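## Task

The slant-cut wooden offcut sits loose on the palm of the upturned hand. Rotate it inside the hand until its orientation relative to the hand matches both goal pictures. Only the hand may touch it (the wrist camera, the camera's post and the arm's final link count as hand); it fails if the offcut contacts anything else or leaves the hand. To finish, keep it motionless briefly while it rests on the palm or fingers, clear of the wrist, the camera and its post, with the palm pointing exactly upward and no hand motor showing "moving" or "overload" or building toward a shutdown (a motor dead from the very start is exempt), then declare it done. The hand is opened after that, and the orientation must still hold with the hand open; apart from resting on the open hand, anything kept in place only by the robot does not count.

## Robot and tools

Robot: one arm on a base, ending in a right hand with index, middle, ring and thumb, driven by sixteen motors. A force-torque sensor sits in the flange. Cameras: cam_high (fixed, looking down at the scene) and cam_wrist (fisheye, riding on the hand), both 504x504; images come in that order. Goal pictures can be re-shown with show_instructions.

Frames. Scene frame: origin on the table top under the arm base, +z up, +y to the left when facing along +x. Results report end_effector_position in metres and end_effector_quat_wxyz in this frame, plus velocities. The hand point is a spot in front of the palm where thumb tip meets index and middle tips. Its axes: +z runs along straightened fingers toward the tips, +x crosses the palm away from the thumb, +y points out of the palm face (the palm surface is at y = -0.062 m). Palm up therefore means hand +y pointing to world +z. Finger knuckles sit at z = -0.017 m, tips 0.139 m beyond; bending moves tips toward +y. A rigid mast near the wrist occupies x +0.05 to +0.10, z -0.16 to -0.11, reaching to y = +0.06 m; keep the object off it.

execute_actions(actions): actions is a list of actions; each action is a list of up to 15 rows, each row being one control step of 1/30 s. If fewer than 15 rows are given, the last is repeated, so every action lasts 0.5 s. An empty list just returns the state and images. A row is one flat list of 24 numbers, each in [-1, 1], for the single arm+hand: dx, dy, dz, rx, ry, rz, then the sixteen hand goals, then current_limit, then speed.
- dx..rz: an offset, not a pose, in hand-point axes, from the hand point's measured pose at the start of that action (for a call's first action, the last pose any result reported). Each row is relative to that same start, not to the previous row. Scale: 1.0 = 0.6 m for dx, dy, dz and 180 degrees for the rotation vector rx, ry, rz. All zeros holds still. Per step the command is clipped to 100 mm and 16 degrees from the measured pose, and afterwards the arm goes no further than the last clipped pose, so large offsets need further actions.
- Hand goals, in this fixed order: index_mcp, index_abd, index_pip, index_dip, middle_mcp, middle_abd, middle_pip, middle_dip, ring_mcp, ring_abd, ring_pip, ring_dip, thumb_cmc, thumb_axl, thumb_mcp, thumb_ipl. Each is an absolute goal angle mapped linearly between the hinge's stops. Bracket = degrees at +1, at -1; straight value. Fingers: _mcp bends at the knuckle toward the palm (+128, -18; -0.75); _abd swings the finger sideways away from the thumb (+60, -60; +0.00); _pip middle joint (+108, -29; -0.58); _dip end joint (+117, -21; -0.70). Thumb: thumb_cmc swings it from beside the palm to in front of it (+120, -20; -0.71); thumb_axl rolls it about its length (+140, -27; -0.68); thumb_mcp (+109, -69; -0.23) and thumb_ipl (+108, -77; -0.17) bend it, toward +z when thumb_axl is straight, and in the thumb_cmc swing direction when thumb_axl is near +0.40.
- current_limit: caps each motor's current, -1 to +1 mapping to 0 to 550 mA (floor 11 mA); low values also slow hinges and may leave a finger unable to lift. speed: set-points travel at (speed+1)/2 of 5.9 rad/s. Start values +0.4 and -0.6; both persist until changed.

move(target, speed, stop_force, blocking): target is one row laid out as above; its pose part is an offset from the pose in the latest result showing one, reached along a straight path; hand numbers are sent at the start. speed is m/s, 0.002 to 0.5 (default 0.25), turning up to twice that in rad/s; paths last 0.5 to 10 s. stop_force, 9 to 40 N, ends the path when the wrist senses that much extra resistance along the line to the target; not usable in the first 0.2 s or with blocking=false, and unreliable when the move rotates. blocking=false returns after 0.5 s; check with wait(0) or brake with stop. The "move:" line reports the ending (done, off_target, moving, held, fault, contact) and limits (paced, held).

wait(seconds 0 to 10) lets time run under the last command. stop() brakes a running move. zoom_image(camera cam_high or cam_wrist, region [x0, y0, x1, y1] in pixels, at most 504 by 504) enlarges part of the latest image. finished_scene(scene) ends the current scene, declaring the work done.

Results: hand_goal (goals written), hand_measured (hinge positions, same scale), hand_current_ma (positive pushes toward -1), hand_state per motor: moving, goal, blocked or overload. A motor drawing 495 mA or more accumulates seconds; at 5 s it shuts off for 10 s. A motor reading overload from the first result is dead throughout. Step readings list positions, with HELD where commands were held back. "Hand target" is the pose the controller is heading to; "pose unreachable" means the clearance check altered the command. Wrist force/torque are in hand axes, noisy, offset up to about 4 N, saturating near 50 N.

Avoid: letting the piece roll off or touch anything but the hand; tilting the palm more than needed and leaving it off level at the end; squeezing hard enough to keep motors near their current cap; impacts. A torque at a wrist joint of 24.9 N m, or 150 N on the arm, triggers a 10 s stop that discards the rest of the call and any hand numbers sent meanwhile. Motors holding loads heat: MOTOR HOT warns at 70 °C, and 85 °C brakes the arm. Loose objects may occasionally be nudged by outside pushes.

Each tool is called by a JSON object that holds its "api" and its "payload".

Reference images:

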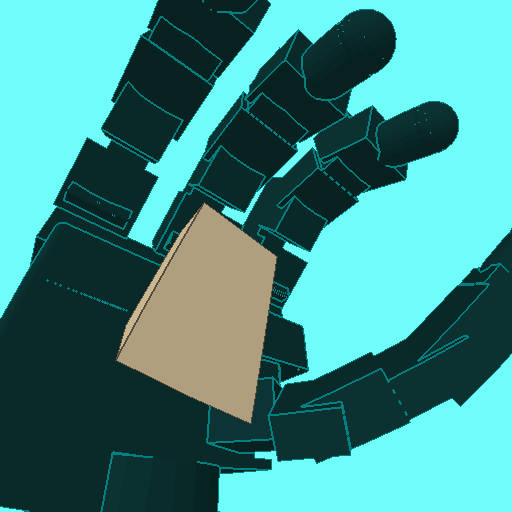

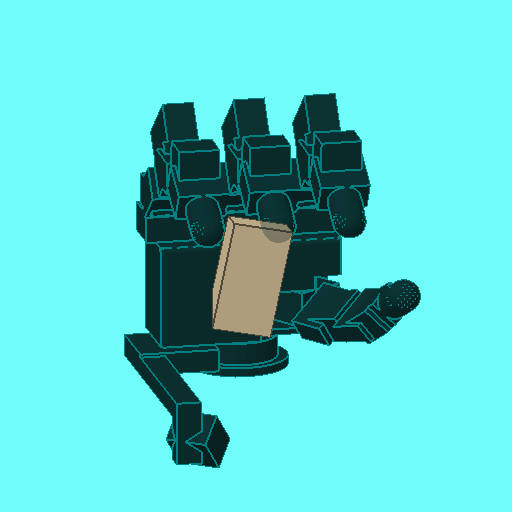

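## Session

I'll start by checking the current state.

{"api": "execute_actions", "payload": {"actions": []}}

Scene clock: 0.00 s.
end_effector_position=(+0.5985, +0.0863, +0.4655) hand_goal=(-0.046, +0.000, +0.008, -0.280, -0.046, +0.000, +0.008, -0.280, -0.046, +0.000, +0.008, -0.280, +0.104, -0.266, -0.032, +0.018) hand_measured=(-0.060, +0.000, +0.006, -0.282, -0.064, +0.000, +0.006, -0.282, -0.062, +0.000, +0.006, -0.282, +0.090, -0.270, -0.034, +0.016) hand_current_ma=(-80, +0, -15, -14, -95, +0, -13, -12, -90, +0, -13, -12, -77, -26, -13, -11) hand_state=(goal, goal, goal, goal, goal, goal, goal, goal, goal, goal, goal, goal, goal, goal, goal, goal) hand_current_limit=0.40 hand_speed=-0.60 end_effector_quat_wxyz=(+0.482, +0.455, +0.530, +0.529) end_effector_velocity=(-0.000, +0.001, +0.001) end_effector_angular_velocity=(+0.001, -0.001, +0.001)
Joint positions: [-0.141 -1.191  2.23  -4.208 -1.302 -0.027]
Joint velocities: [ 0.001 -0.001 -0.    -0.    -0.001  0.002]
Wrist force (N, on the end effector, along its own x y z axes, offset not removed): no reading
Wrist torque (N m, same axes, about the end effector's origin, offset not removed): no reading
Hand target: +0.599, +0.086, +0.466; +0.482, +0.455, +0.530, +0.529

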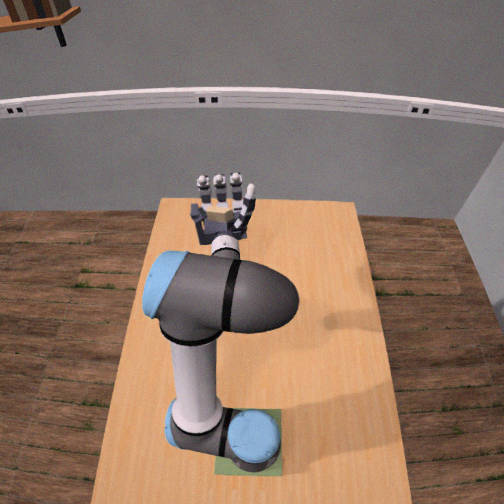

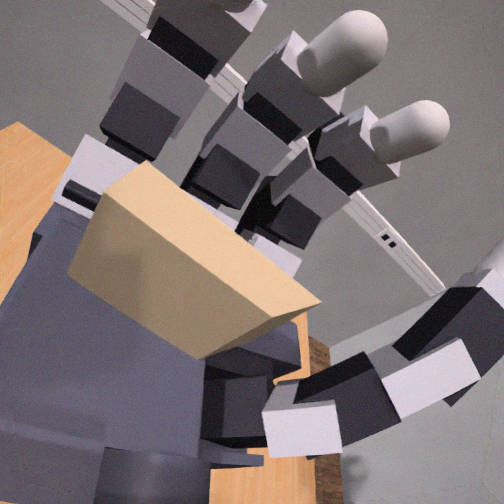

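{"api": "zoom_image", "payload": {"camera": "cam_high", "region": [160, 150, 290, 270]}}

{"api": "show_instructions", "payload": {}}

Region (160, 150, 290, 270) of cam_high's 504x504 image, scaled by 3.877, with more detail than that image has; it fills the top 465 rows of this view, and the rest is white.

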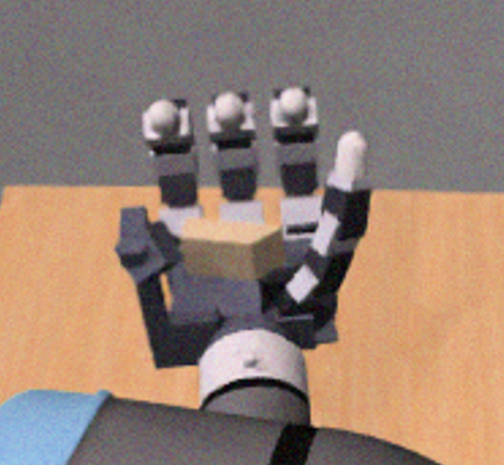

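Reference images for this scene: goal picture from the wrist camera place, goal picture looking into the palm.

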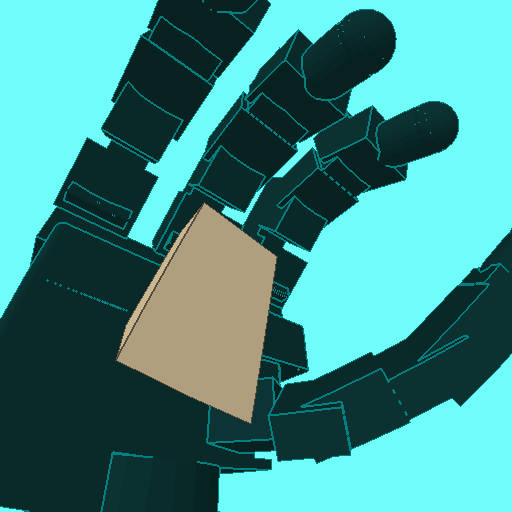

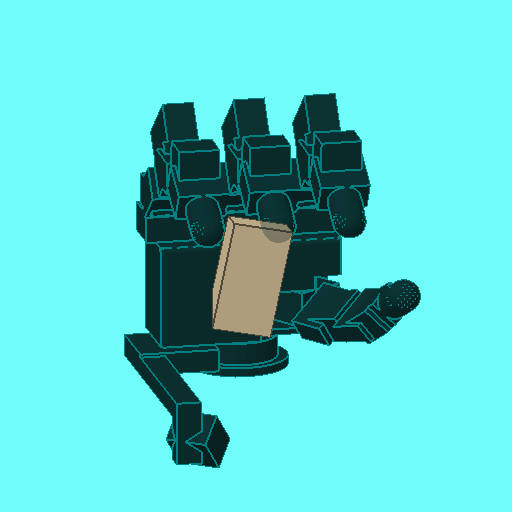

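{"api": "zoom_image", "payload": {"camera": "cam_wrist", "region": [30, 130, 360, 400]}}

Region (30, 130, 360, 400) of cam_wrist's 504x504 image, scaled by 1.527, with more detail than that image has; it fills the top 412 rows of this view, and the rest is white.

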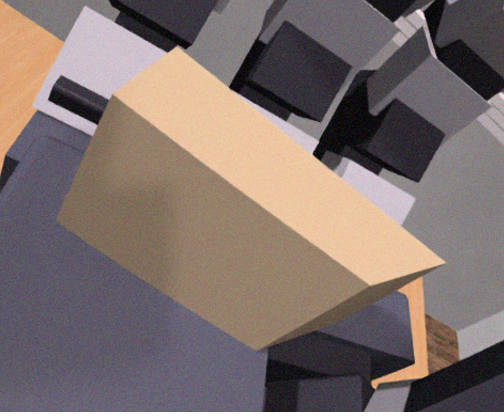

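{"api": "execute_actions", "payload": {"actions": [[[0,0,0,0,0,0,-0.046,0,0.008,-0.28,0.342,0,0.105,0.288,-0.046,0,0.008,-0.28,0.104,-0.266,-0.032,0.018,0.4,-0.2]],[[0,0,0,0,0,0,-0.046,0,0.008,-0.28,0.342,0,0.105,0.288,-0.046,0,0.008,-0.28,0.104,-0.266,-0.032,0.018,0.4,-0.2]]]}}

Scene clock: 121.00 s.
end_effector_position=(+0.5985, +0.0863, +0.4655) hand_goal=(-0.046, +0.000, +0.008, -0.280, +0.342, +0.000, +0.104, +0.288, -0.046, +0.000, +0.008, -0.280, +0.104, -0.266, -0.032, +0.018) hand_measured=(-0.060, +0.000, +0.006, -0.282, +0.338, +0.000, +0.104, +0.286, -0.062, +0.000, +0.006, -0.282, +0.090, -0.270, -0.034, +0.016) hand_current_ma=(-80, +0, -15, -14, -21, +0, -3, -11, -90, +0, -13, -12, -77, -26, -13, -11) hand_state=(goal, goal, goal, goal, goal, goal, goal, goal, goal, goal, goal, goal, goal, goal, goal, goal) hand_current_limit=0.40 hand_speed=-0.20 end_effector_quat_wxyz=(+0.482, +0.455, +0.530, +0.529) end_effector_velocity=(-0.001, +0.000, +0.001) end_effector_angular_velocity=(-0.001, -0.001, +0.000)
Joint positions: [-0.141 -1.191  2.23  -4.208 -1.302 -0.027]
Joint velocities: [ 0.    -0.002  0.001 -0.    -0.    -0.001]
Wrist force (N, on the end effector, along its own x y z axes, offset not removed): [2.9 -0.7 -0.3]
Wrist torque (N m, same axes, about the end effector's origin, offset not removed): [-0.23 -0.16 0.12]
Hand target: +0.599, +0.086, +0.466; +0.482, +0.455, +0.530, +0.529
Off the commanded pose: 0.000 m, 0 deg.
Step readings (end_effector_position; steps 1 to 15: 1st action; 16 to 30: 2nd action):
0: (+0.5985, +0.0863, +0.4655)
1: (+0.5985, +0.0863, +0.4655)
2: (+0.5985, +0.0863, +0.4655)
4: (+0.5985, +0.0863, +0.4655)
8: (+0.5985, +0.0863, +0.4655)
15: (+0.5985, +0.0863, +0.4655)
16: (+0.5985, +0.0863, +0.4655)
17: (+0.5985, +0.0863, +0.4655)
19: (+0.5985, +0.0863, +0.4655)
23: (+0.5985, +0.0863, +0.4655)
30: end_effector_position above
camera_calibration (this result's frames):
cam_wrist: T_world_to_cam=[[0.065192, -0.753651, 0.654034, -0.248814], [-0.665829, -0.521039, -0.534032, 0.645668], [0.743251, -0.40066, -0.53577, -0.0359826], [0, 0, 0, 1]] pos_world=[0.472869, 0.134482, 0.488261]

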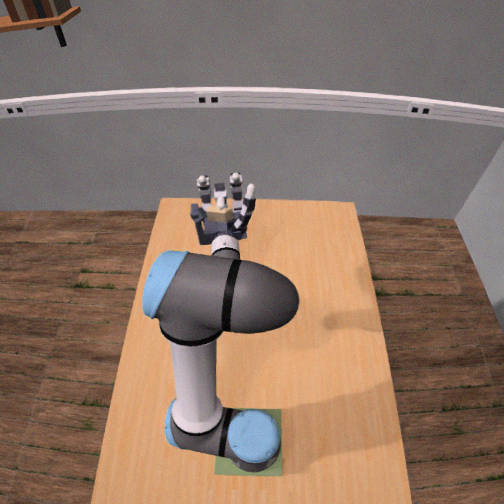

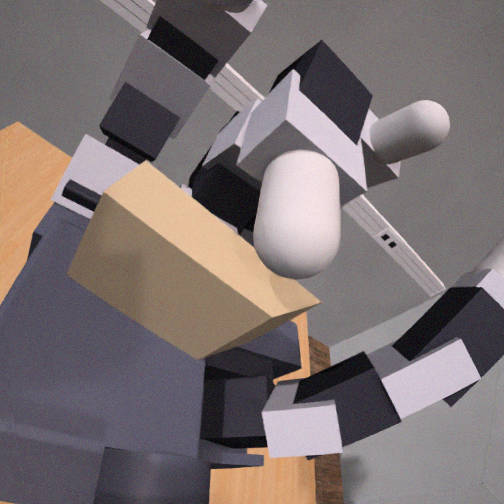

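{"api": "execute_actions", "payload": {"actions": [[[0,0,0,0,0,0,-0.046,0,0.008,-0.28,0.411,0,0.184,0.416,-0.046,0,0.008,-0.28,0.104,-0.266,-0.032,0.018,0.4,-0.6]],[[0,0,0,0,0,0,-0.046,0,0.008,-0.28,0.48,0,0.21,0.24,-0.046,0,0.008,-0.28,0.104,-0.266,-0.032,0.018,0.4,-0.75]]]}}

Scene clock: 146.67 s.
end_effector_position=(+0.5985, +0.0863, +0.4655) hand_goal=(-0.046, +0.000, +0.008, -0.280, +0.480, +0.000, +0.210, +0.240, -0.046, +0.000, +0.008, -0.280, +0.104, -0.266, -0.032, +0.018) hand_measured=(-0.060, +0.000, +0.006, -0.282, +0.406, +0.000, +0.162, +0.228, -0.062, +0.000, +0.006, -0.282, +0.090, -0.270, -0.034, +0.016) hand_current_ma=(-80, +0, -15, -14, -385, +0, -240, -60, -89, +0, -13, -12, -77, -26, -13, -11) hand_state=(goal, goal, goal, goal, blocked, goal, blocked, goal, goal, goal, goal, goal, goal, goal, goal, goal) hand_current_limit=0.40 hand_speed=-0.75 end_effector_quat_wxyz=(+0.482, +0.455, +0.530, +0.529) end_effector_velocity=(+0.000, +0.000, -0.000) end_effector_angular_velocity=(-0.000, +0.000, +0.001)
Joint positions: [-0.141 -1.191  2.23  -4.208 -1.302 -0.027]
Joint velocities: [ 0.001  0.001 -0.    -0.    -0.    -0.   ]
Wrist force (N, on the end effector, along its own x y z axes, offset not removed): [2.0 0.1 1.2]
Wrist torque (N m, same axes, about the end effector's origin, offset not removed): [-0.29 -0.09 0.02]
Hand target: +0.599, +0.086, +0.466; +0.482, +0.455, +0.530, +0.529
Off the commanded pose: 0.000 m, 0 deg.
Step readings (end_effector_position; steps 1 to 15: 1st action; 16 to 30: 2nd action):
0: (+0.5985, +0.0863, +0.4655)
1: (+0.5985, +0.0863, +0.4655)
2: (+0.5985, +0.0863, +0.4655)
4: (+0.5985, +0.0863, +0.4655)
8: (+0.5985, +0.0863, +0.4655)
15: (+0.5985, +0.0863, +0.4655)
16: (+0.5985, +0.0863, +0.4655)
17: (+0.5985, +0.0863, +0.4655)
19: (+0.5985, +0.0863, +0.4655)
23: (+0.5985, +0.0863, +0.4655)
30: end_effector_position above
camera_calibration (this result's frames):
cam_wrist: T_world_to_cam=[[0.0651912, -0.753651, 0.654034, -0.248814], [-0.665829, -0.521039, -0.534032, 0.645668], [0.743251, -0.40066, -0.535769, -0.0359831], [0, 0, 0, 1]] pos_world=[0.472869, 0.134482, 0.488261]

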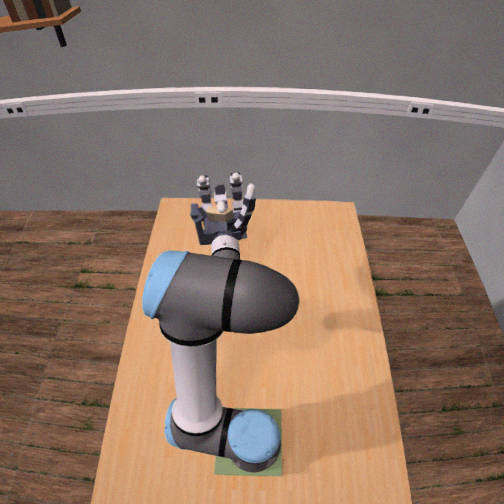

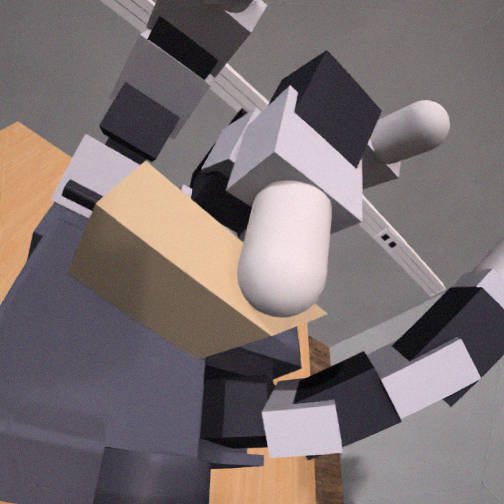

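{"api": "execute_actions", "payload": {"actions": [[[0,0,0,0,0,0,-0.046,0,0.008,-0.28,0.438,0,0.226,0.09,-0.046,0,0.008,-0.28,0.104,-0.266,-0.032,0.018,0.4,-0.75]],[[0,0,0,0,0,0,-0.046,0,0.008,-0.28,0.479,0,0.287,-0.071,-0.046,0,0.008,-0.28,0.104,-0.266,-0.032,0.018,0.4,-0.75]],[[0,0,0,0,0,0,-0.046,0,0.008,-0.28,0.507,0,0.382,-0.299,-0.046,0,0.008,-0.28,0.104,-0.266,-0.032,0.018,0.4,-0.75]]]}}

Scene clock: 171.70 s.
end_effector_position=(+0.5985, +0.0863, +0.4655) hand_goal=(-0.046, +0.000, +0.008, -0.280, +0.506, +0.000, +0.382, -0.300, -0.046, +0.000, +0.008, -0.280, +0.104, -0.266, -0.032, +0.018) hand_measured=(-0.060, +0.000, +0.006, -0.282, +0.472, +0.000, +0.352, -0.304, -0.062, +0.000, +0.006, -0.282, +0.090, -0.270, -0.034, +0.016) hand_current_ma=(-80, +0, -15, -14, -181, +0, -149, -24, -89, +0, -13, -12, -77, -26, -13, -11) hand_state=(goal, goal, goal, goal, moving, goal, blocked, moving, goal, goal, goal, goal, goal, goal, goal, goal) hand_current_limit=0.40 hand_speed=-0.75 end_effector_quat_wxyz=(+0.482, +0.455, +0.530, +0.529) end_effector_velocity=(+0.001, -0.001, -0.001) end_effector_angular_velocity=(+0.000, +0.001, -0.002)
Joint positions: [-0.141 -1.191  2.23  -4.208 -1.302 -0.027]
Joint velocities: [-0.     0.002 -0.001  0.    -0.001  0.   ]
Wrist force (N, on the end effector, along its own x y z axes, offset not removed): [1.3 -0.3 1.2]
Wrist torque (N m, same axes, about the end effector's origin, offset not removed): [-0.31 -0.11 -0.07]
Hand target: +0.599, +0.086, +0.466; +0.482, +0.455, +0.530, +0.529
Off the commanded pose: 0.000 m, 0 deg.
Step readings (end_effector_position; steps 1 to 15: 1st action; 16 to 30: 2nd action; 31 to 45: 3rd action):
0: (+0.5985, +0.0863, +0.4655)
1: (+0.5985, +0.0863, +0.4655)
2: (+0.5985, +0.0863, +0.4655)
4: (+0.5985, +0.0863, +0.4655)
8: (+0.5985, +0.0863, +0.4655)
15: (+0.5985, +0.0863, +0.4655)
16: (+0.5985, +0.0863, +0.4655)
17: (+0.5985, +0.0863, +0.4655)
19: (+0.5985, +0.0863, +0.4655)
23: (+0.5985, +0.0863, +0.4655)
30: (+0.5985, +0.0863, +0.4655)
31: (+0.5985, +0.0863, +0.4655)
32: (+0.5985, +0.0863, +0.4655)
34: (+0.5985, +0.0863, +0.4655)
38: (+0.5985, +0.0863, +0.4655)
45: end_effector_position above
camera_calibration (this result's frames):
cam_wrist: T_world_to_cam=[[0.0651912, -0.753651, 0.654034, -0.248814], [-0.665828, -0.521039, -0.534032, 0.645667], [0.743251, -0.40066, -0.535769, -0.0359832], [0, 0, 0, 1]] pos_world=[0.472869, 0.134482, 0.488261]

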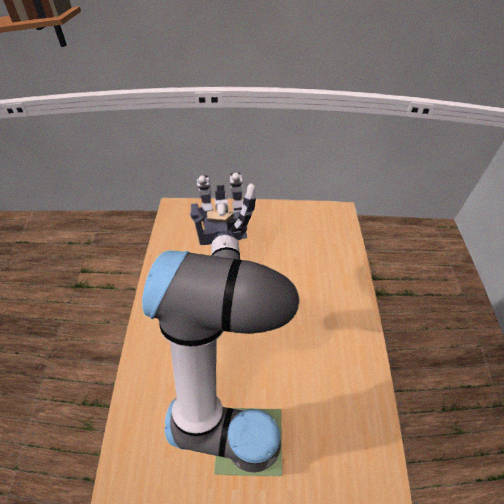

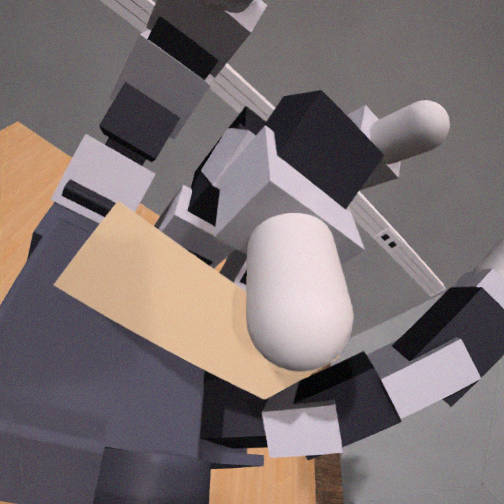

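{"api": "wait", "payload": {"seconds": 0.5}}

Scene clock: 176.27 s.
end_effector_position=(+0.5985, +0.0863, +0.4655) hand_goal=(-0.046, +0.000, +0.008, -0.280, +0.506, +0.000, +0.382, -0.300, -0.046, +0.000, +0.008, -0.280, +0.104, -0.266, -0.032, +0.018) hand_measured=(-0.060, +0.000, +0.006, -0.282, +0.472, +0.000, +0.352, -0.304, -0.062, +0.000, +0.006, -0.282, +0.090, -0.270, -0.034, +0.016) hand_current_ma=(-80, +0, -15, -14, -183, +0, -150, -22, -89, +0, -13, -12, -77, -26, -13, -11) hand_state=(goal, goal, goal, goal, blocked, goal, blocked, goal, goal, goal, goal, goal, goal, goal, goal, goal) hand_current_limit=0.40 hand_speed=-0.75 end_effector_quat_wxyz=(+0.482, +0.455, +0.530, +0.529) end_effector_velocity=(+0.000, -0.001, -0.000) end_effector_angular_velocity=(+0.000, +0.001, -0.002)
Joint positions: [-0.141 -1.191  2.23  -4.208 -1.302 -0.027]
Joint velocities: [-0.001  0.001 -0.001  0.    -0.001  0.   ]
Wrist force (N, on the end effector, along its own x y z axes, offset not removed): [3.6 -1.1 0.3]
Wrist torque (N m, same axes, about the end effector's origin, offset not removed): [-0.27 -0.34 0.02]
Hand target: +0.599, +0.086, +0.466; +0.482, +0.455, +0.530, +0.529
Off the commanded pose: 0.000 m, 0 deg.
wait: 0.50 s; at rest from the start
camera_calibration (this result's frames):
cam_wrist: T_world_to_cam=[[0.0651909, -0.753651, 0.654034, -0.248814], [-0.665829, -0.521039, -0.534033, 0.645668], [0.743251, -0.400661, -0.535769, -0.0359831], [0, 0, 0, 1]] pos_world=[0.472869, 0.134482, 0.488261]

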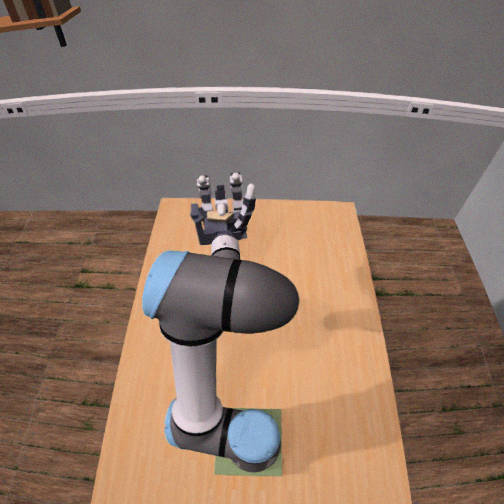

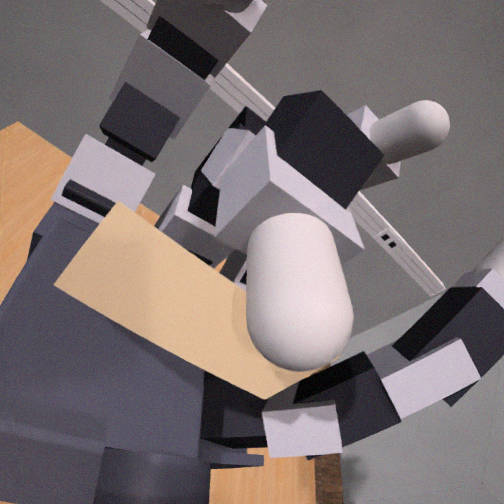

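{"api": "execute_actions", "payload": {"actions": [[[0,0,0,0,0,0,-0.046,0,0.008,-0.28,0.56,0,0.33,-0.36,-0.046,0,0.008,-0.28,0.104,-0.266,-0.032,0.018,0.4,-0.75]],[[0,0,0,0,0,0,-0.046,0,0.008,-0.28,0.616,0,0.298,-0.413,-0.046,0,0.008,-0.28,0.104,-0.266,-0.032,0.018,0.4,-0.75]]]}}

Scene clock: 203.30 s.
end_effector_position=(+0.5985, +0.0863, +0.4655) hand_goal=(-0.046, +0.000, +0.008, -0.280, +0.616, +0.000, +0.298, -0.414, -0.046, +0.000, +0.008, -0.280, +0.104, -0.266, -0.032, +0.018) hand_measured=(-0.060, +0.000, +0.006, -0.282, +0.618, +0.000, +0.298, -0.416, -0.062, +0.000, +0.006, -0.282, +0.090, -0.270, -0.034, +0.016) hand_current_ma=(-79, +0, -15, -14, +7, +0, +2, -11, -89, +0, -13, -12, -77, -26, -13, -11) hand_state=(goal, goal, goal, goal, goal, goal, goal, goal, goal, goal, goal, goal, goal, goal, goal, goal) hand_current_limit=0.40 hand_speed=-0.75 end_effector_quat_wxyz=(+0.482, +0.455, +0.530, +0.529) end_effector_velocity=(-0.000, +0.001, +0.001) end_effector_angular_velocity=(-0.000, -0.002, +0.001)
Joint positions: [-0.141 -1.191  2.23  -4.208 -1.302 -0.027]
Joint velocities: [ 0.001 -0.001 -0.001 -0.     0.001  0.   ]
Wrist force (N, on the end effector, along its own x y z axes, offset not removed): [3.2 -1.7 0.4]
Wrist torque (N m, same axes, about the end effector's origin, offset not removed): [-0.34 -0.27 0.18]
Hand target: +0.599, +0.086, +0.466; +0.482, +0.455, +0.530, +0.529
Off the commanded pose: 0.000 m, 0 deg.
Step readings (end_effector_position; steps 1 to 15: 1st action; 16 to 30: 2nd action):
0: (+0.5985, +0.0863, +0.4655)
1: (+0.5985, +0.0863, +0.4655)
2: (+0.5985, +0.0863, +0.4655)
4: (+0.5985, +0.0863, +0.4655)
8: (+0.5985, +0.0863, +0.4655)
15: (+0.5985, +0.0863, +0.4655)
16: (+0.5985, +0.0863, +0.4655)
17: (+0.5985, +0.0863, +0.4655)
19: (+0.5985, +0.0863, +0.4655)
23: (+0.5985, +0.0863, +0.4655)
30: end_effector_position above
camera_calibration (this result's frames):
cam_wrist: T_world_to_cam=[[0.0651931, -0.753651, 0.654034, -0.248814], [-0.66583, -0.521039, -0.53403, 0.645667], [0.743249, -0.40066, -0.535772, -0.0359825], [0, 0, 0, 1]] pos_world=[0.47287, 0.134482, 0.48826]

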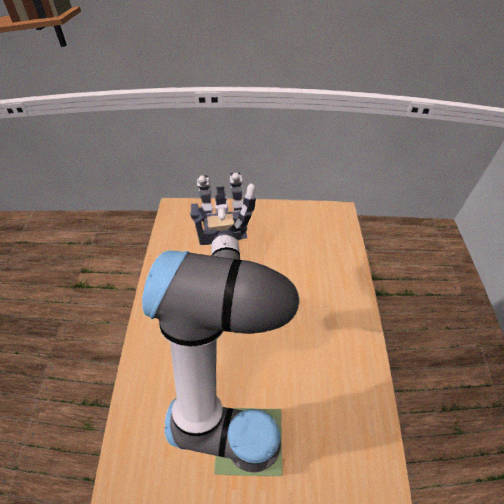

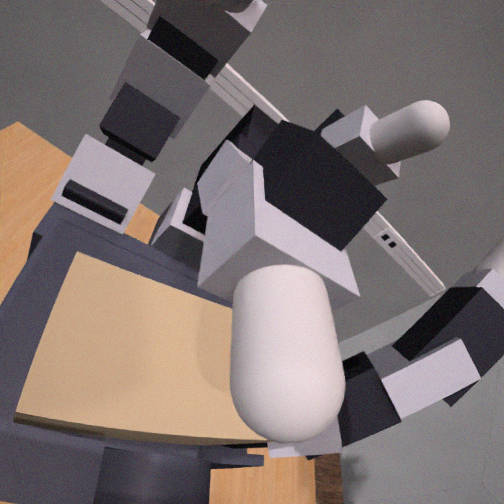

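{"api": "zoom_image", "payload": {"camera": "cam_high", "region": [170, 160, 280, 260]}}

Region (170, 160, 280, 260) of cam_high's 504x504 image, scaled by 4.582, with more detail than that image has; it fills the top 458 rows of this view, and the rest is white.

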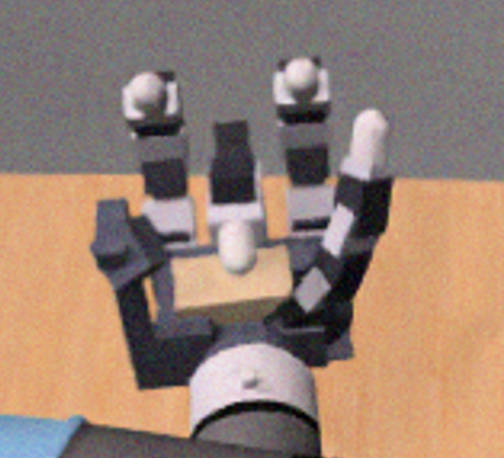

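{"api": "execute_actions", "payload": {"actions": [[[0,0,0,0,0,0,0.205,0,0.863,0.27,-0.41,0,0.445,-0.116,-0.41,0,0.445,-0.116,0.104,-0.266,-0.032,0.018,0.4,0.0]],[[0,0,0,0,0,0,0.205,-0.667,0.863,0.27,-0.41,0,0.445,-0.116,-0.41,0,0.445,-0.116,0.104,-0.266,-0.032,0.018,0.4,-0.3]],[[0,0,0,0,0,0,0.205,-0.667,0.863,0.27,-0.41,0,0.445,-0.116,-0.41,0,0.445,-0.116,0.104,-0.266,-0.032,0.018,0.4,-0.3]]]}}

Scene clock: 324.80 s.
end_effector_position=(+0.5985, +0.0863, +0.4655) hand_goal=(+0.204, -0.668, +0.862, +0.270, -0.410, +0.000, +0.444, -0.116, -0.410, +0.000, +0.444, -0.116, +0.104, -0.266, -0.032, +0.018) hand_measured=(+0.200, -0.666, +0.862, +0.268, -0.416, +0.000, +0.444, -0.118, -0.416, +0.000, +0.442, -0.118, +0.090, -0.270, -0.034, +0.016) hand_current_ma=(-26, +12, +0, -13, -37, +0, +1, -11, -34, +0, -12, -12, -77, -26, -13, -11) hand_state=(goal, goal, goal, goal, goal, goal, goal, goal, goal, goal, goal, goal, goal, goal, goal, goal) hand_current_limit=0.40 hand_speed=-0.30 end_effector_quat_wxyz=(+0.482, +0.455, +0.530, +0.529) end_effector_velocity=(+0.000, -0.001, -0.000) end_effector_angular_velocity=(-0.000, -0.000, -0.002)
Joint positions: [-0.141 -1.191  2.23  -4.208 -1.302 -0.027]
Joint velocities: [-0.001  0.    -0.    -0.    -0.001 -0.   ]
Wrist force (N, on the end effector, along its own x y z axes, offset not removed): [1.1 1.1 -0.4]
Wrist torque (N m, same axes, about the end effector's origin, offset not removed): [0.08 -0.08 0.05]
Hand target: +0.599, +0.086, +0.466; +0.482, +0.455, +0.530, +0.529
Off the commanded pose: 0.000 m, 0 deg.
Step readings (end_effector_position; steps 1 to 15: 1st action; 16 to 30: 2nd action; 31 to 45: 3rd action):
0: (+0.5985, +0.0863, +0.4655)
1: (+0.5985, +0.0863, +0.4655)
2: (+0.5985, +0.0863, +0.4655)
4: (+0.5985, +0.0863, +0.4655)
8: (+0.5985, +0.0863, +0.4655)
15: (+0.5985, +0.0863, +0.4655)
16: (+0.5985, +0.0863, +0.4655)
17: (+0.5985, +0.0863, +0.4655)
19: (+0.5985, +0.0863, +0.4655)
23: (+0.5985, +0.0863, +0.4655)
30: (+0.5985, +0.0863, +0.4655)
31: (+0.5985, +0.0863, +0.4655)
32: (+0.5985, +0.0863, +0.4655)
34: (+0.5985, +0.0863, +0.4655)
38: (+0.5985, +0.0863, +0.4655)
45: end_effector_position above
camera_calibration (this result's frames):
cam_wrist: T_world_to_cam=[[0.0651911, -0.753651, 0.654034, -0.248814], [-0.665828, -0.521039, -0.534033, 0.645668], [0.743251, -0.40066, -0.535769, -0.0359832], [0, 0, 0, 1]] pos_world=[0.472869, 0.134482, 0.488261]

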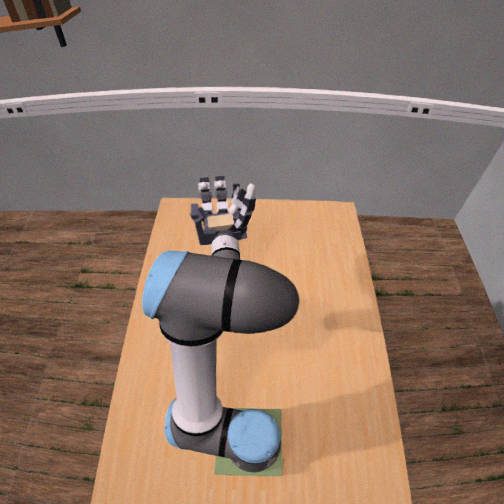

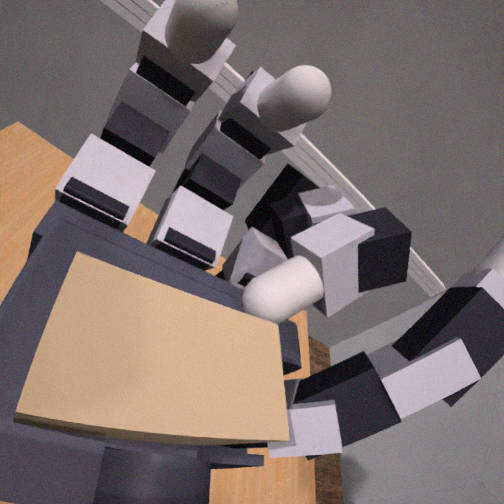

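{"api": "zoom_image", "payload": {"camera": "cam_high", "region": [170, 160, 280, 260]}}

Region (170, 160, 280, 260) of cam_high's 504x504 image, scaled by 4.582, with more detail than that image has; it fills the top 458 rows of this view, and the rest is white.

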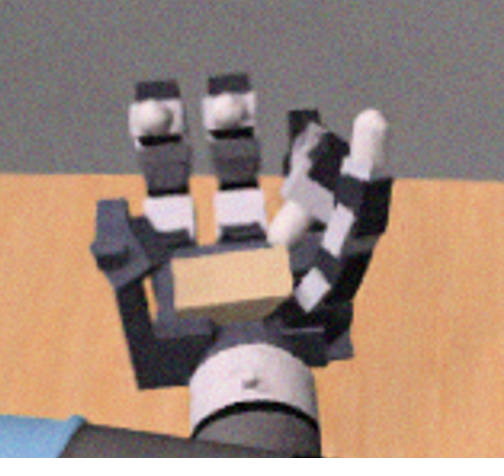

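{"api": "move", "payload": {"target": [0,0,0,0.125,0,0.035,0.205,-0.667,0.863,0.27,-0.41,0,0.445,-0.116,-0.41,0,0.445,-0.116,0.104,-0.266,-0.032,0.018,0.4,-0.3], "speed": 0.2}}

Scene clock: 341.57 s.
end_effector_position=(+0.5984, +0.0864, +0.4655) hand_goal=(+0.204, -0.668, +0.862, +0.270, -0.410, +0.000, +0.444, -0.116, -0.410, +0.000, +0.444, -0.116, +0.104, -0.266, -0.032, +0.018) hand_measured=(+0.200, -0.666, +0.862, +0.268, -0.418, +0.000, +0.444, -0.118, -0.418, +0.000, +0.442, -0.118, +0.090, -0.270, -0.032, +0.016) hand_current_ma=(-25, +12, +0, -12, -46, +0, +1, -11, -44, +0, -12, -12, -77, -26, -5, -10) hand_state=(goal, goal, goal, goal, goal, goal, goal, goal, goal, goal, goal, goal, goal, goal, goal, goal) hand_current_limit=0.40 hand_speed=-0.30 end_effector_quat_wxyz=(+0.355, +0.568, +0.597, +0.441) end_effector_velocity=(-0.000, +0.000, +0.002) end_effector_angular_velocity=(-0.001, +0.010, +0.001)
Joint positions: [-0.132 -1.547  2.289 -3.507 -1.32  -0.02 ]
Joint velocities: [-0.    -0.012 -0.003  0.026  0.    -0.003]
Wrist force (N, on the end effector, along its own x y z axes, offset not removed): [2.9 -0.4 1.4]
Wrist torque (N m, same axes, about the end effector's origin, offset not removed): [-0.31 -0.35 0.02]
Hand target: +0.598, +0.086, +0.466; +0.355, +0.569, +0.597, +0.440
Off the commanded pose: 0.000 m, 0 deg.
move: done
camera_calibration (this result's frames):
cam_wrist: T_world_to_cam=[[0.298873, -0.792464, 0.531672, -0.328294], [-0.832625, -0.488768, -0.260464, 0.615275], [0.466272, -0.364838, -0.805905, 0.252553], [0, 0, 0, 1]] pos_world=[0.492654, 0.132706, 0.538335]

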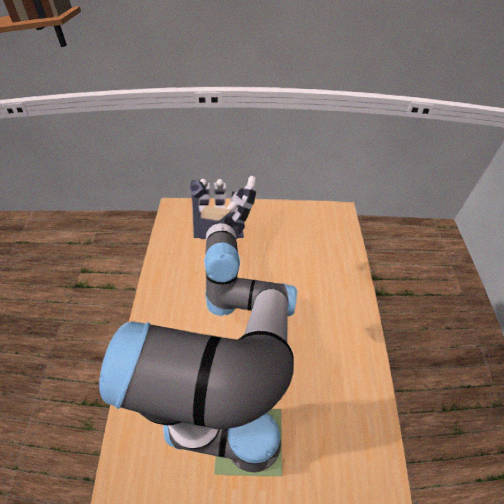

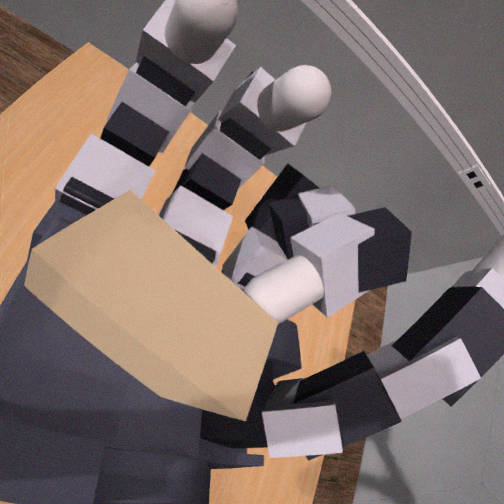

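{"api": "execute_actions", "payload": {"actions": [[[0,0,0,0,0,0,0.205,-0.667,0.863,0.27,-0.82,0,0.737,-0.26,-0.82,0,0.737,-0.26,0.104,-0.266,-0.032,0.018,0.4,-0.5]],[[0,0,0,0,0,0,0.205,-0.667,0.863,0.27,-0.82,0,0.737,-0.26,-0.82,0,0.737,-0.26,0.104,-0.266,-0.032,0.018,0.4,-0.5]]]}}

Scene clock: 371.60 s.
end_effector_position=(+0.5984, +0.0864, +0.4656) hand_goal=(+0.204, -0.668, +0.862, +0.270, -0.820, +0.000, +0.736, -0.260, -0.820, +0.000, +0.736, -0.260, +0.104, -0.266, -0.032, +0.018) hand_measured=(+0.200, -0.666, +0.862, +0.268, -0.828, +0.000, +0.730, -0.258, -0.828, +0.000, +0.730, -0.258, +0.090, -0.270, -0.032, +0.016) hand_current_ma=(-25, +12, +0, -12, -42, +0, -29, +15, -40, +0, -28, +15, -77, -26, -5, -10) hand_state=(goal, goal, goal, goal, goal, goal, goal, goal, goal, goal, goal, goal, goal, goal, goal, goal) hand_current_limit=0.40 hand_speed=-0.50 end_effector_quat_wxyz=(+0.355, +0.568, +0.597, +0.441) end_effector_velocity=(+0.000, +0.001, +0.000) end_effector_angular_velocity=(+0.000, -0.000, +0.001)
Joint positions: [-0.133 -1.547  2.289 -3.507 -1.32  -0.02 ]
Joint velocities: [ 0.001  0.    -0.     0.     0.001  0.   ]
Wrist force (N, on the end effector, along its own x y z axes, offset not removed): [0.7 -1.3 0.2]
Wrist torque (N m, same axes, about the end effector's origin, offset not removed): [-0.29 0.10 -0.15]
Hand target: +0.598, +0.086, +0.466; +0.355, +0.568, +0.597, +0.441
Off the commanded pose: 0.000 m, 0 deg.
Step readings (end_effector_position; steps 1 to 15: 1st action; 16 to 30: 2nd action):
0: (+0.5985, +0.0864, +0.4656)
1: (+0.5985, +0.0864, +0.4656)
2: (+0.5985, +0.0864, +0.4656)
4: (+0.5984, +0.0864, +0.4657)
8: (+0.5984, +0.0864, +0.4657)
15: (+0.5984, +0.0864, +0.4656)
16: (+0.5984, +0.0864, +0.4656)
17: (+0.5984, +0.0864, +0.4656)
19: (+0.5984, +0.0864, +0.4656)
23: (+0.5984, +0.0864, +0.4656)
30: end_effector_position above
camera_calibration (this result's frames):
cam_wrist: T_world_to_cam=[[0.298844, -0.792394, 0.531793, -0.328374], [-0.832628, -0.488789, -0.260417, 0.615249], [0.466287, -0.364962, -0.805841, 0.252529], [0, 0, 0, 1]] pos_world=[0.492654, 0.132688, 0.538347]

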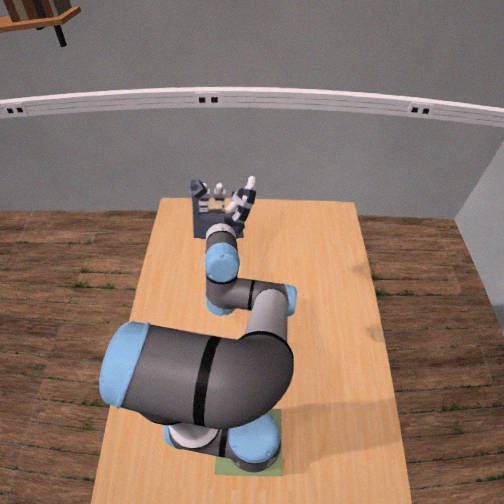

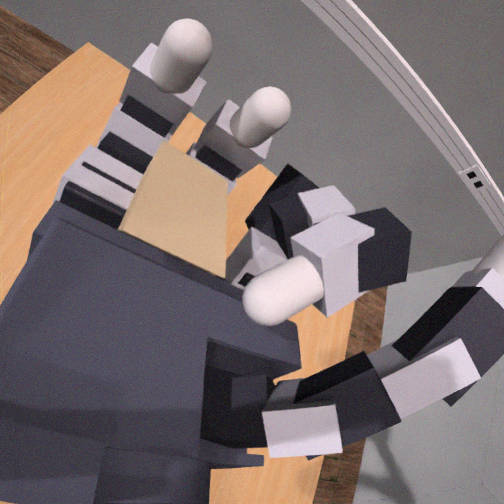

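{"api": "zoom_image", "payload": {"camera": "cam_wrist", "region": [40, 60, 340, 340]}}

{"api": "zoom_image", "payload": {"camera": "cam_high", "region": [170, 160, 280, 260]}}

Region (40, 60, 340, 340) of cam_wrist's 504x504 image, scaled by 1.680, with more detail than that image has; it fills the top 470 rows of this view, and the rest is white.

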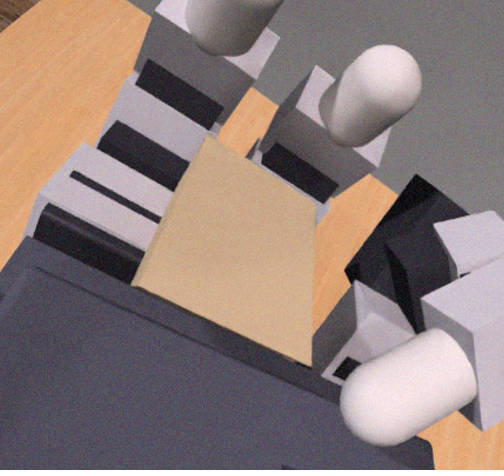

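Region (170, 160, 280, 260) of cam_high's 504x504 image, scaled by 4.582, with more detail than that image has; it fills the top 458 rows of this view, and the rest is white.

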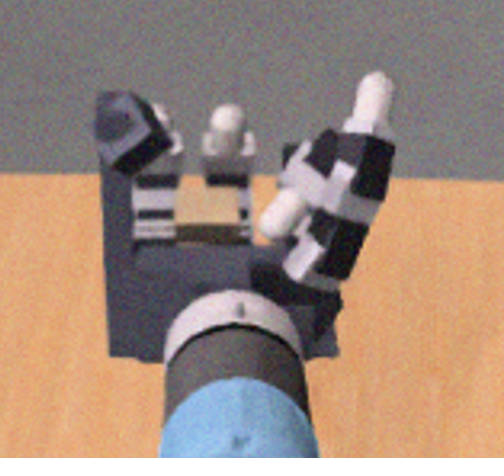

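{"api": "move", "payload": {"target": [0,0,0,-0.1168,0,-0.0251,-0.046,0,0.008,-0.28,-0.046,0,0.008,-0.28,-0.046,0,0.008,-0.28,0.104,-0.266,-0.032,0.018,0.4,-0.8], "speed": 0.2}}

Scene clock: 452.43 s.
end_effector_position=(+0.5985, +0.0864, +0.4655) hand_goal=(-0.046, +0.000, +0.008, -0.280, -0.046, +0.000, +0.008, -0.280, -0.046, +0.000, +0.008, -0.280, +0.104, -0.266, -0.032, +0.018) hand_measured=(-0.050, -0.004, +0.012, -0.276, -0.066, +0.000, +0.010, -0.278, -0.064, +0.000, +0.010, -0.278, +0.090, -0.270, -0.032, +0.016) hand_current_ma=(-21, -16, +17, +19, -102, +0, +13, +14, -95, +0, +13, +15, -77, -26, -4, -10) hand_state=(goal, goal, goal, goal, goal, goal, goal, goal, goal, goal, goal, goal, goal, goal, goal, goal) hand_current_limit=0.40 hand_speed=-0.80 end_effector_quat_wxyz=(+0.470, +0.470, +0.528, +0.528) end_effector_velocity=(-0.000, -0.001, +0.000) end_effector_angular_velocity=(-0.000, -0.000, -0.002)
Joint positions: [-0.132 -1.214  2.239 -4.169 -1.316 -0.004]
Joint velocities: [-0.002 -0.001  0.    -0.    -0.     0.   ]
Wrist force (N, on the end effector, along its own x y z axes, offset not removed): [0.4 -0.2 0.2]
Wrist torque (N m, same axes, about the end effector's origin, offset not removed): [-0.21 0.14 -0.05]
Hand target: +0.598, +0.086, +0.466; +0.470, +0.470, +0.528, +0.528
Off the commanded pose: 0.000 m, 0 deg.
move: done
camera_calibration (this result's frames):
cam_wrist: T_world_to_cam=[[0.0794815, -0.771402, 0.631365, -0.245267], [-0.683036, -0.50346, -0.529141, 0.652132], [0.726047, -0.389188, -0.566911, -0.0121317], [0, 0, 0, 1]] pos_world=[0.473732, 0.134401, 0.493045]

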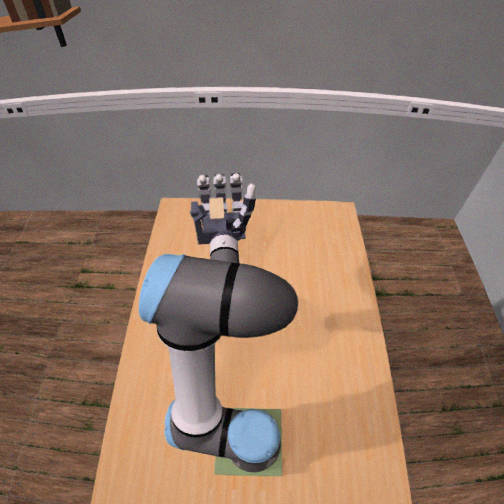

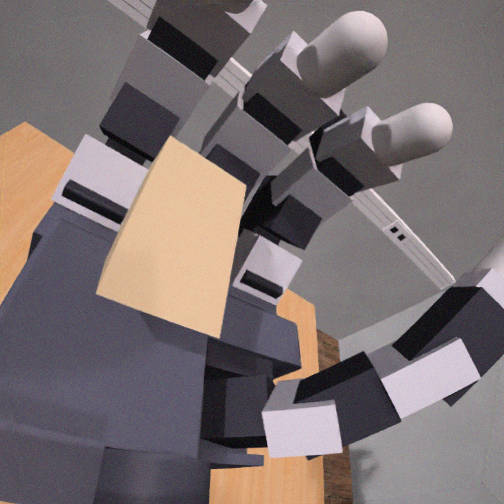

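{"api": "move", "payload": {"target": [0,0,0,-0.07,0,0,-0.046,0,0.008,-0.28,-0.046,0,0.45,-0.28,-0.046,0,0.008,-0.28,0.104,-0.266,-0.032,0.018,0.4,-0.7], "speed": 0.2}}

Scene clock: 475.77 s.
end_effector_position=(+0.5985, +0.0864, +0.4655) hand_goal=(-0.046, +0.000, +0.008, -0.280, -0.046, +0.000, +0.450, -0.280, -0.046, +0.000, +0.008, -0.280, +0.104, -0.266, -0.032, +0.018) hand_measured=(-0.050, -0.004, +0.012, -0.276, -0.056, +0.000, +0.450, -0.278, -0.058, +0.000, +0.010, -0.278, +0.090, -0.270, -0.032, +0.016) hand_current_ma=(-21, -16, +17, +19, -55, +0, -3, +14, -69, +0, +13, +15, -77, -25, -4, -10) hand_state=(goal, goal, goal, goal, goal, goal, goal, goal, goal, goal, goal, goal, goal, goal, goal, goal) hand_current_limit=0.40 hand_speed=-0.70 end_effector_quat_wxyz=(+0.518, +0.416, +0.468, +0.583) end_effector_velocity=(+0.000, +0.000, +0.001) end_effector_angular_velocity=(+0.001, -0.014, +0.001)
Joint positions: [-0.117 -1.034  2.122 -4.457 -1.336  0.049]
Joint velocities: [ 0.001  0.008 -0.01  -0.013 -0.001  0.003]
Wrist force (N, on the end effector, along its own x y z axes, offset not removed): [2.6 -0.1 0.4]
Wrist torque (N m, same axes, about the end effector's origin, offset not removed): [-0.24 -0.24 0.07]
Hand target: +0.598, +0.086, +0.466; +0.519, +0.416, +0.467, +0.583
Off the commanded pose: 0.000 m, 0 deg.
move: done
camera_calibration (this result's frames):
cam_wrist: T_world_to_cam=[[-0.0558584, -0.787361, 0.613956, -0.154764], [-0.551492, -0.488269, -0.67635, 0.640589], [0.832308, -0.376372, -0.40695, -0.151295], [0, 0, 0, 1]] pos_world=[0.470559, 0.133982, 0.466711]

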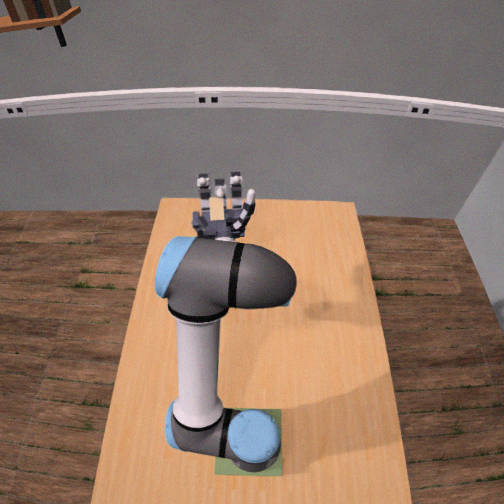

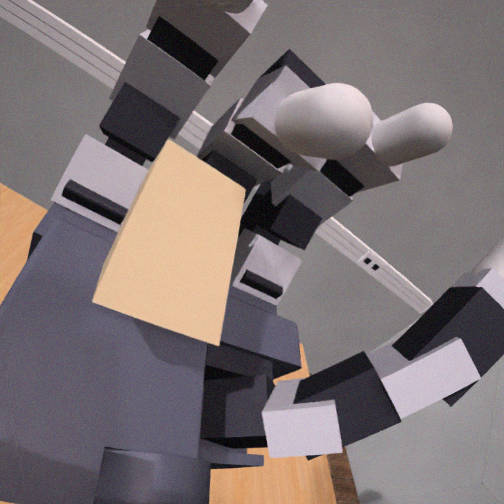

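{"api": "execute_actions", "payload": {"actions": [[[0,0,0,0,0,0,-0.046,0,0.008,-0.28,0.41,0,-0.1,-0.28,-0.046,0,0.008,-0.28,0.104,-0.266,-0.032,0.018,0.4,-0.75]],[[0,0,0,0,0,0,-0.046,0,0.008,-0.28,0.41,0,-0.1,-0.28,-0.046,0,0.008,-0.28,0.104,-0.266,-0.032,0.018,0.4,-0.75]]]}}

Scene clock: 529.03 s.
end_effector_position=(+0.5984, +0.0864, +0.4655) hand_goal=(-0.046, +0.000, +0.008, -0.280, +0.410, +0.000, -0.100, -0.280, -0.046, +0.000, +0.008, -0.280, +0.104, -0.266, -0.032, +0.018) hand_measured=(-0.050, -0.004, +0.012, -0.276, +0.410, +0.000, -0.090, -0.278, -0.058, +0.000, +0.010, -0.278, +0.090, -0.270, -0.032, +0.016) hand_current_ma=(-21, -16, +17, +19, -2, +0, +32, +14, -67, +0, +13, +15, -77, -25, -4, -10) hand_state=(goal, goal, goal, goal, goal, goal, moving, goal, goal, goal, goal, goal, goal, goal, goal, goal) hand_current_limit=0.40 hand_speed=-0.75 end_effector_quat_wxyz=(+0.518, +0.416, +0.468, +0.583) end_effector_velocity=(-0.000, +0.001, +0.001) end_effector_angular_velocity=(-0.002, -0.001, +0.002)
Joint positions: [-0.116 -1.034  2.122 -4.457 -1.336  0.049]
Joint velocities: [ 0.    -0.001 -0.     0.     0.002 -0.001]
Wrist force (N, on the end effector, along its own x y z axes, offset not removed): [0.6 0.6 -0.5]
Wrist torque (N m, same axes, about the end effector's origin, offset not removed): [-0.16 0.05 -0.07]
Hand target: +0.598, +0.086, +0.465; +0.518, +0.416, +0.468, +0.583
Off the commanded pose: 0.000 m, 0 deg.
Step readings (end_effector_position; steps 1 to 15: 1st action; 16 to 30: 2nd action):
0: (+0.5985, +0.0864, +0.4655)
1: (+0.5985, +0.0864, +0.4655)
2: (+0.5985, +0.0864, +0.4655)
4: (+0.5985, +0.0864, +0.4655)
8: (+0.5985, +0.0864, +0.4654)
15: (+0.5984, +0.0864, +0.4655)
16: (+0.5984, +0.0864, +0.4655)
17: (+0.5984, +0.0864, +0.4655)
19: (+0.5984, +0.0864, +0.4655)
23: (+0.5984, +0.0864, +0.4655)
30: end_effector_position above
camera_calibration (this result's frames):
cam_wrist: T_world_to_cam=[[-0.0557534, -0.787384, 0.613937, -0.154746], [-0.55143, -0.488324, -0.676361, 0.640588], [0.832356, -0.376252, -0.406961, -0.151298], [0, 0, 0, 1]] pos_world=[0.470546, 0.134044, 0.466701]

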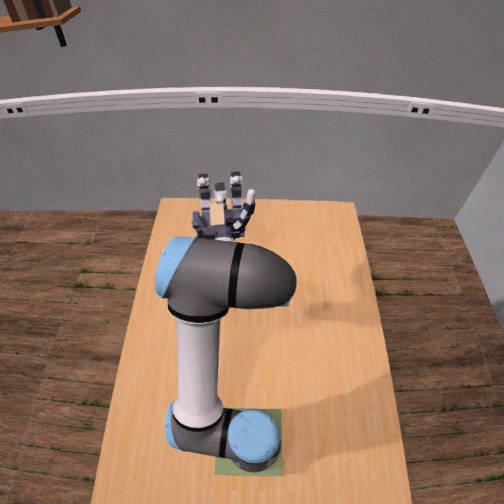

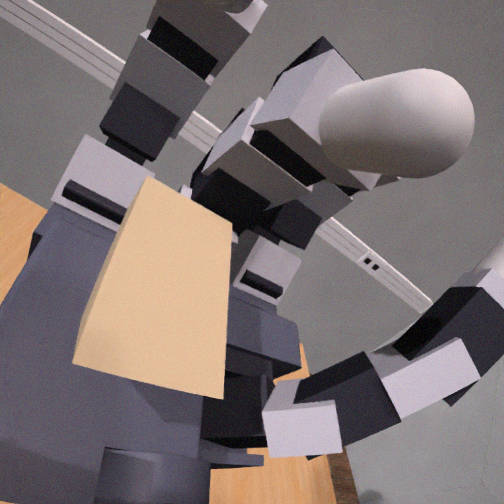

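{"api": "move", "payload": {"target": [0,0,0,0.0692,0,0,-0.046,0,0.008,-0.28,-0.046,0,0.008,-0.28,0.068,-0.33,0.829,0.599,0.104,-0.266,-0.032,0.018,0.4,-0.4], "speed": 0.2}}

Scene clock: 567.80 s.
end_effector_position=(+0.5984, +0.0864, +0.4654) hand_goal=(-0.046, +0.000, +0.008, -0.280, -0.046, +0.000, +0.008, -0.280, +0.068, -0.330, +0.828, +0.598, +0.104, -0.266, -0.032, +0.018) hand_measured=(-0.050, -0.004, +0.012, -0.276, -0.050, -0.002, +0.012, -0.278, +0.060, -0.328, +0.828, +0.596, +0.090, -0.270, -0.032, +0.016) hand_current_ma=(-21, -16, +17, +19, -24, -14, +16, +14, -44, +11, -2, -13, -77, -25, -4, -10) hand_state=(goal, goal, goal, goal, goal, goal, goal, goal, goal, goal, goal, goal, goal, goal, goal, goal) hand_current_limit=0.40 hand_speed=-0.40 end_effector_quat_wxyz=(+0.471, +0.469, +0.528, +0.529) end_effector_velocity=(+0.000, +0.000, +0.001) end_effector_angular_velocity=(-0.002, +0.013, +0.001)
Joint positions: [-0.132 -1.211  2.238 -4.174 -1.316 -0.003]
Joint velocities: [-0.    -0.013  0.004  0.022  0.001 -0.004]
Wrist force (N, on the end effector, along its own x y z axes, offset not removed): [2.4 1.4 -0.1]
Wrist torque (N m, same axes, about the end effector's origin, offset not removed): [0.11 -0.27 0.14]
Hand target: +0.598, +0.086, +0.465; +0.470, +0.470, +0.528, +0.528
Off the commanded pose: 0.000 m, 0 deg.
move: done
camera_calibration (this result's frames):
cam_wrist: T_world_to_cam=[[0.0779954, -0.771611, 0.631295, -0.244184], [-0.681566, -0.503403, -0.531087, 0.652082], [0.727588, -0.388847, -0.565167, -0.0138586], [0, 0, 0, 1]] pos_world=[0.473566, 0.134457, 0.492632]

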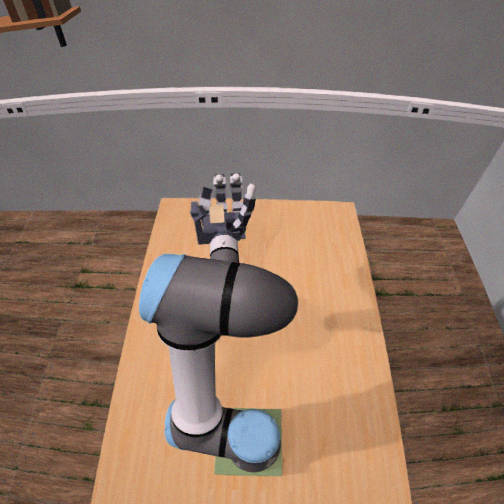

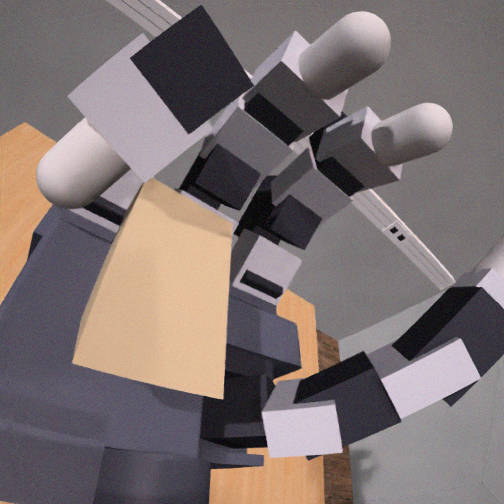

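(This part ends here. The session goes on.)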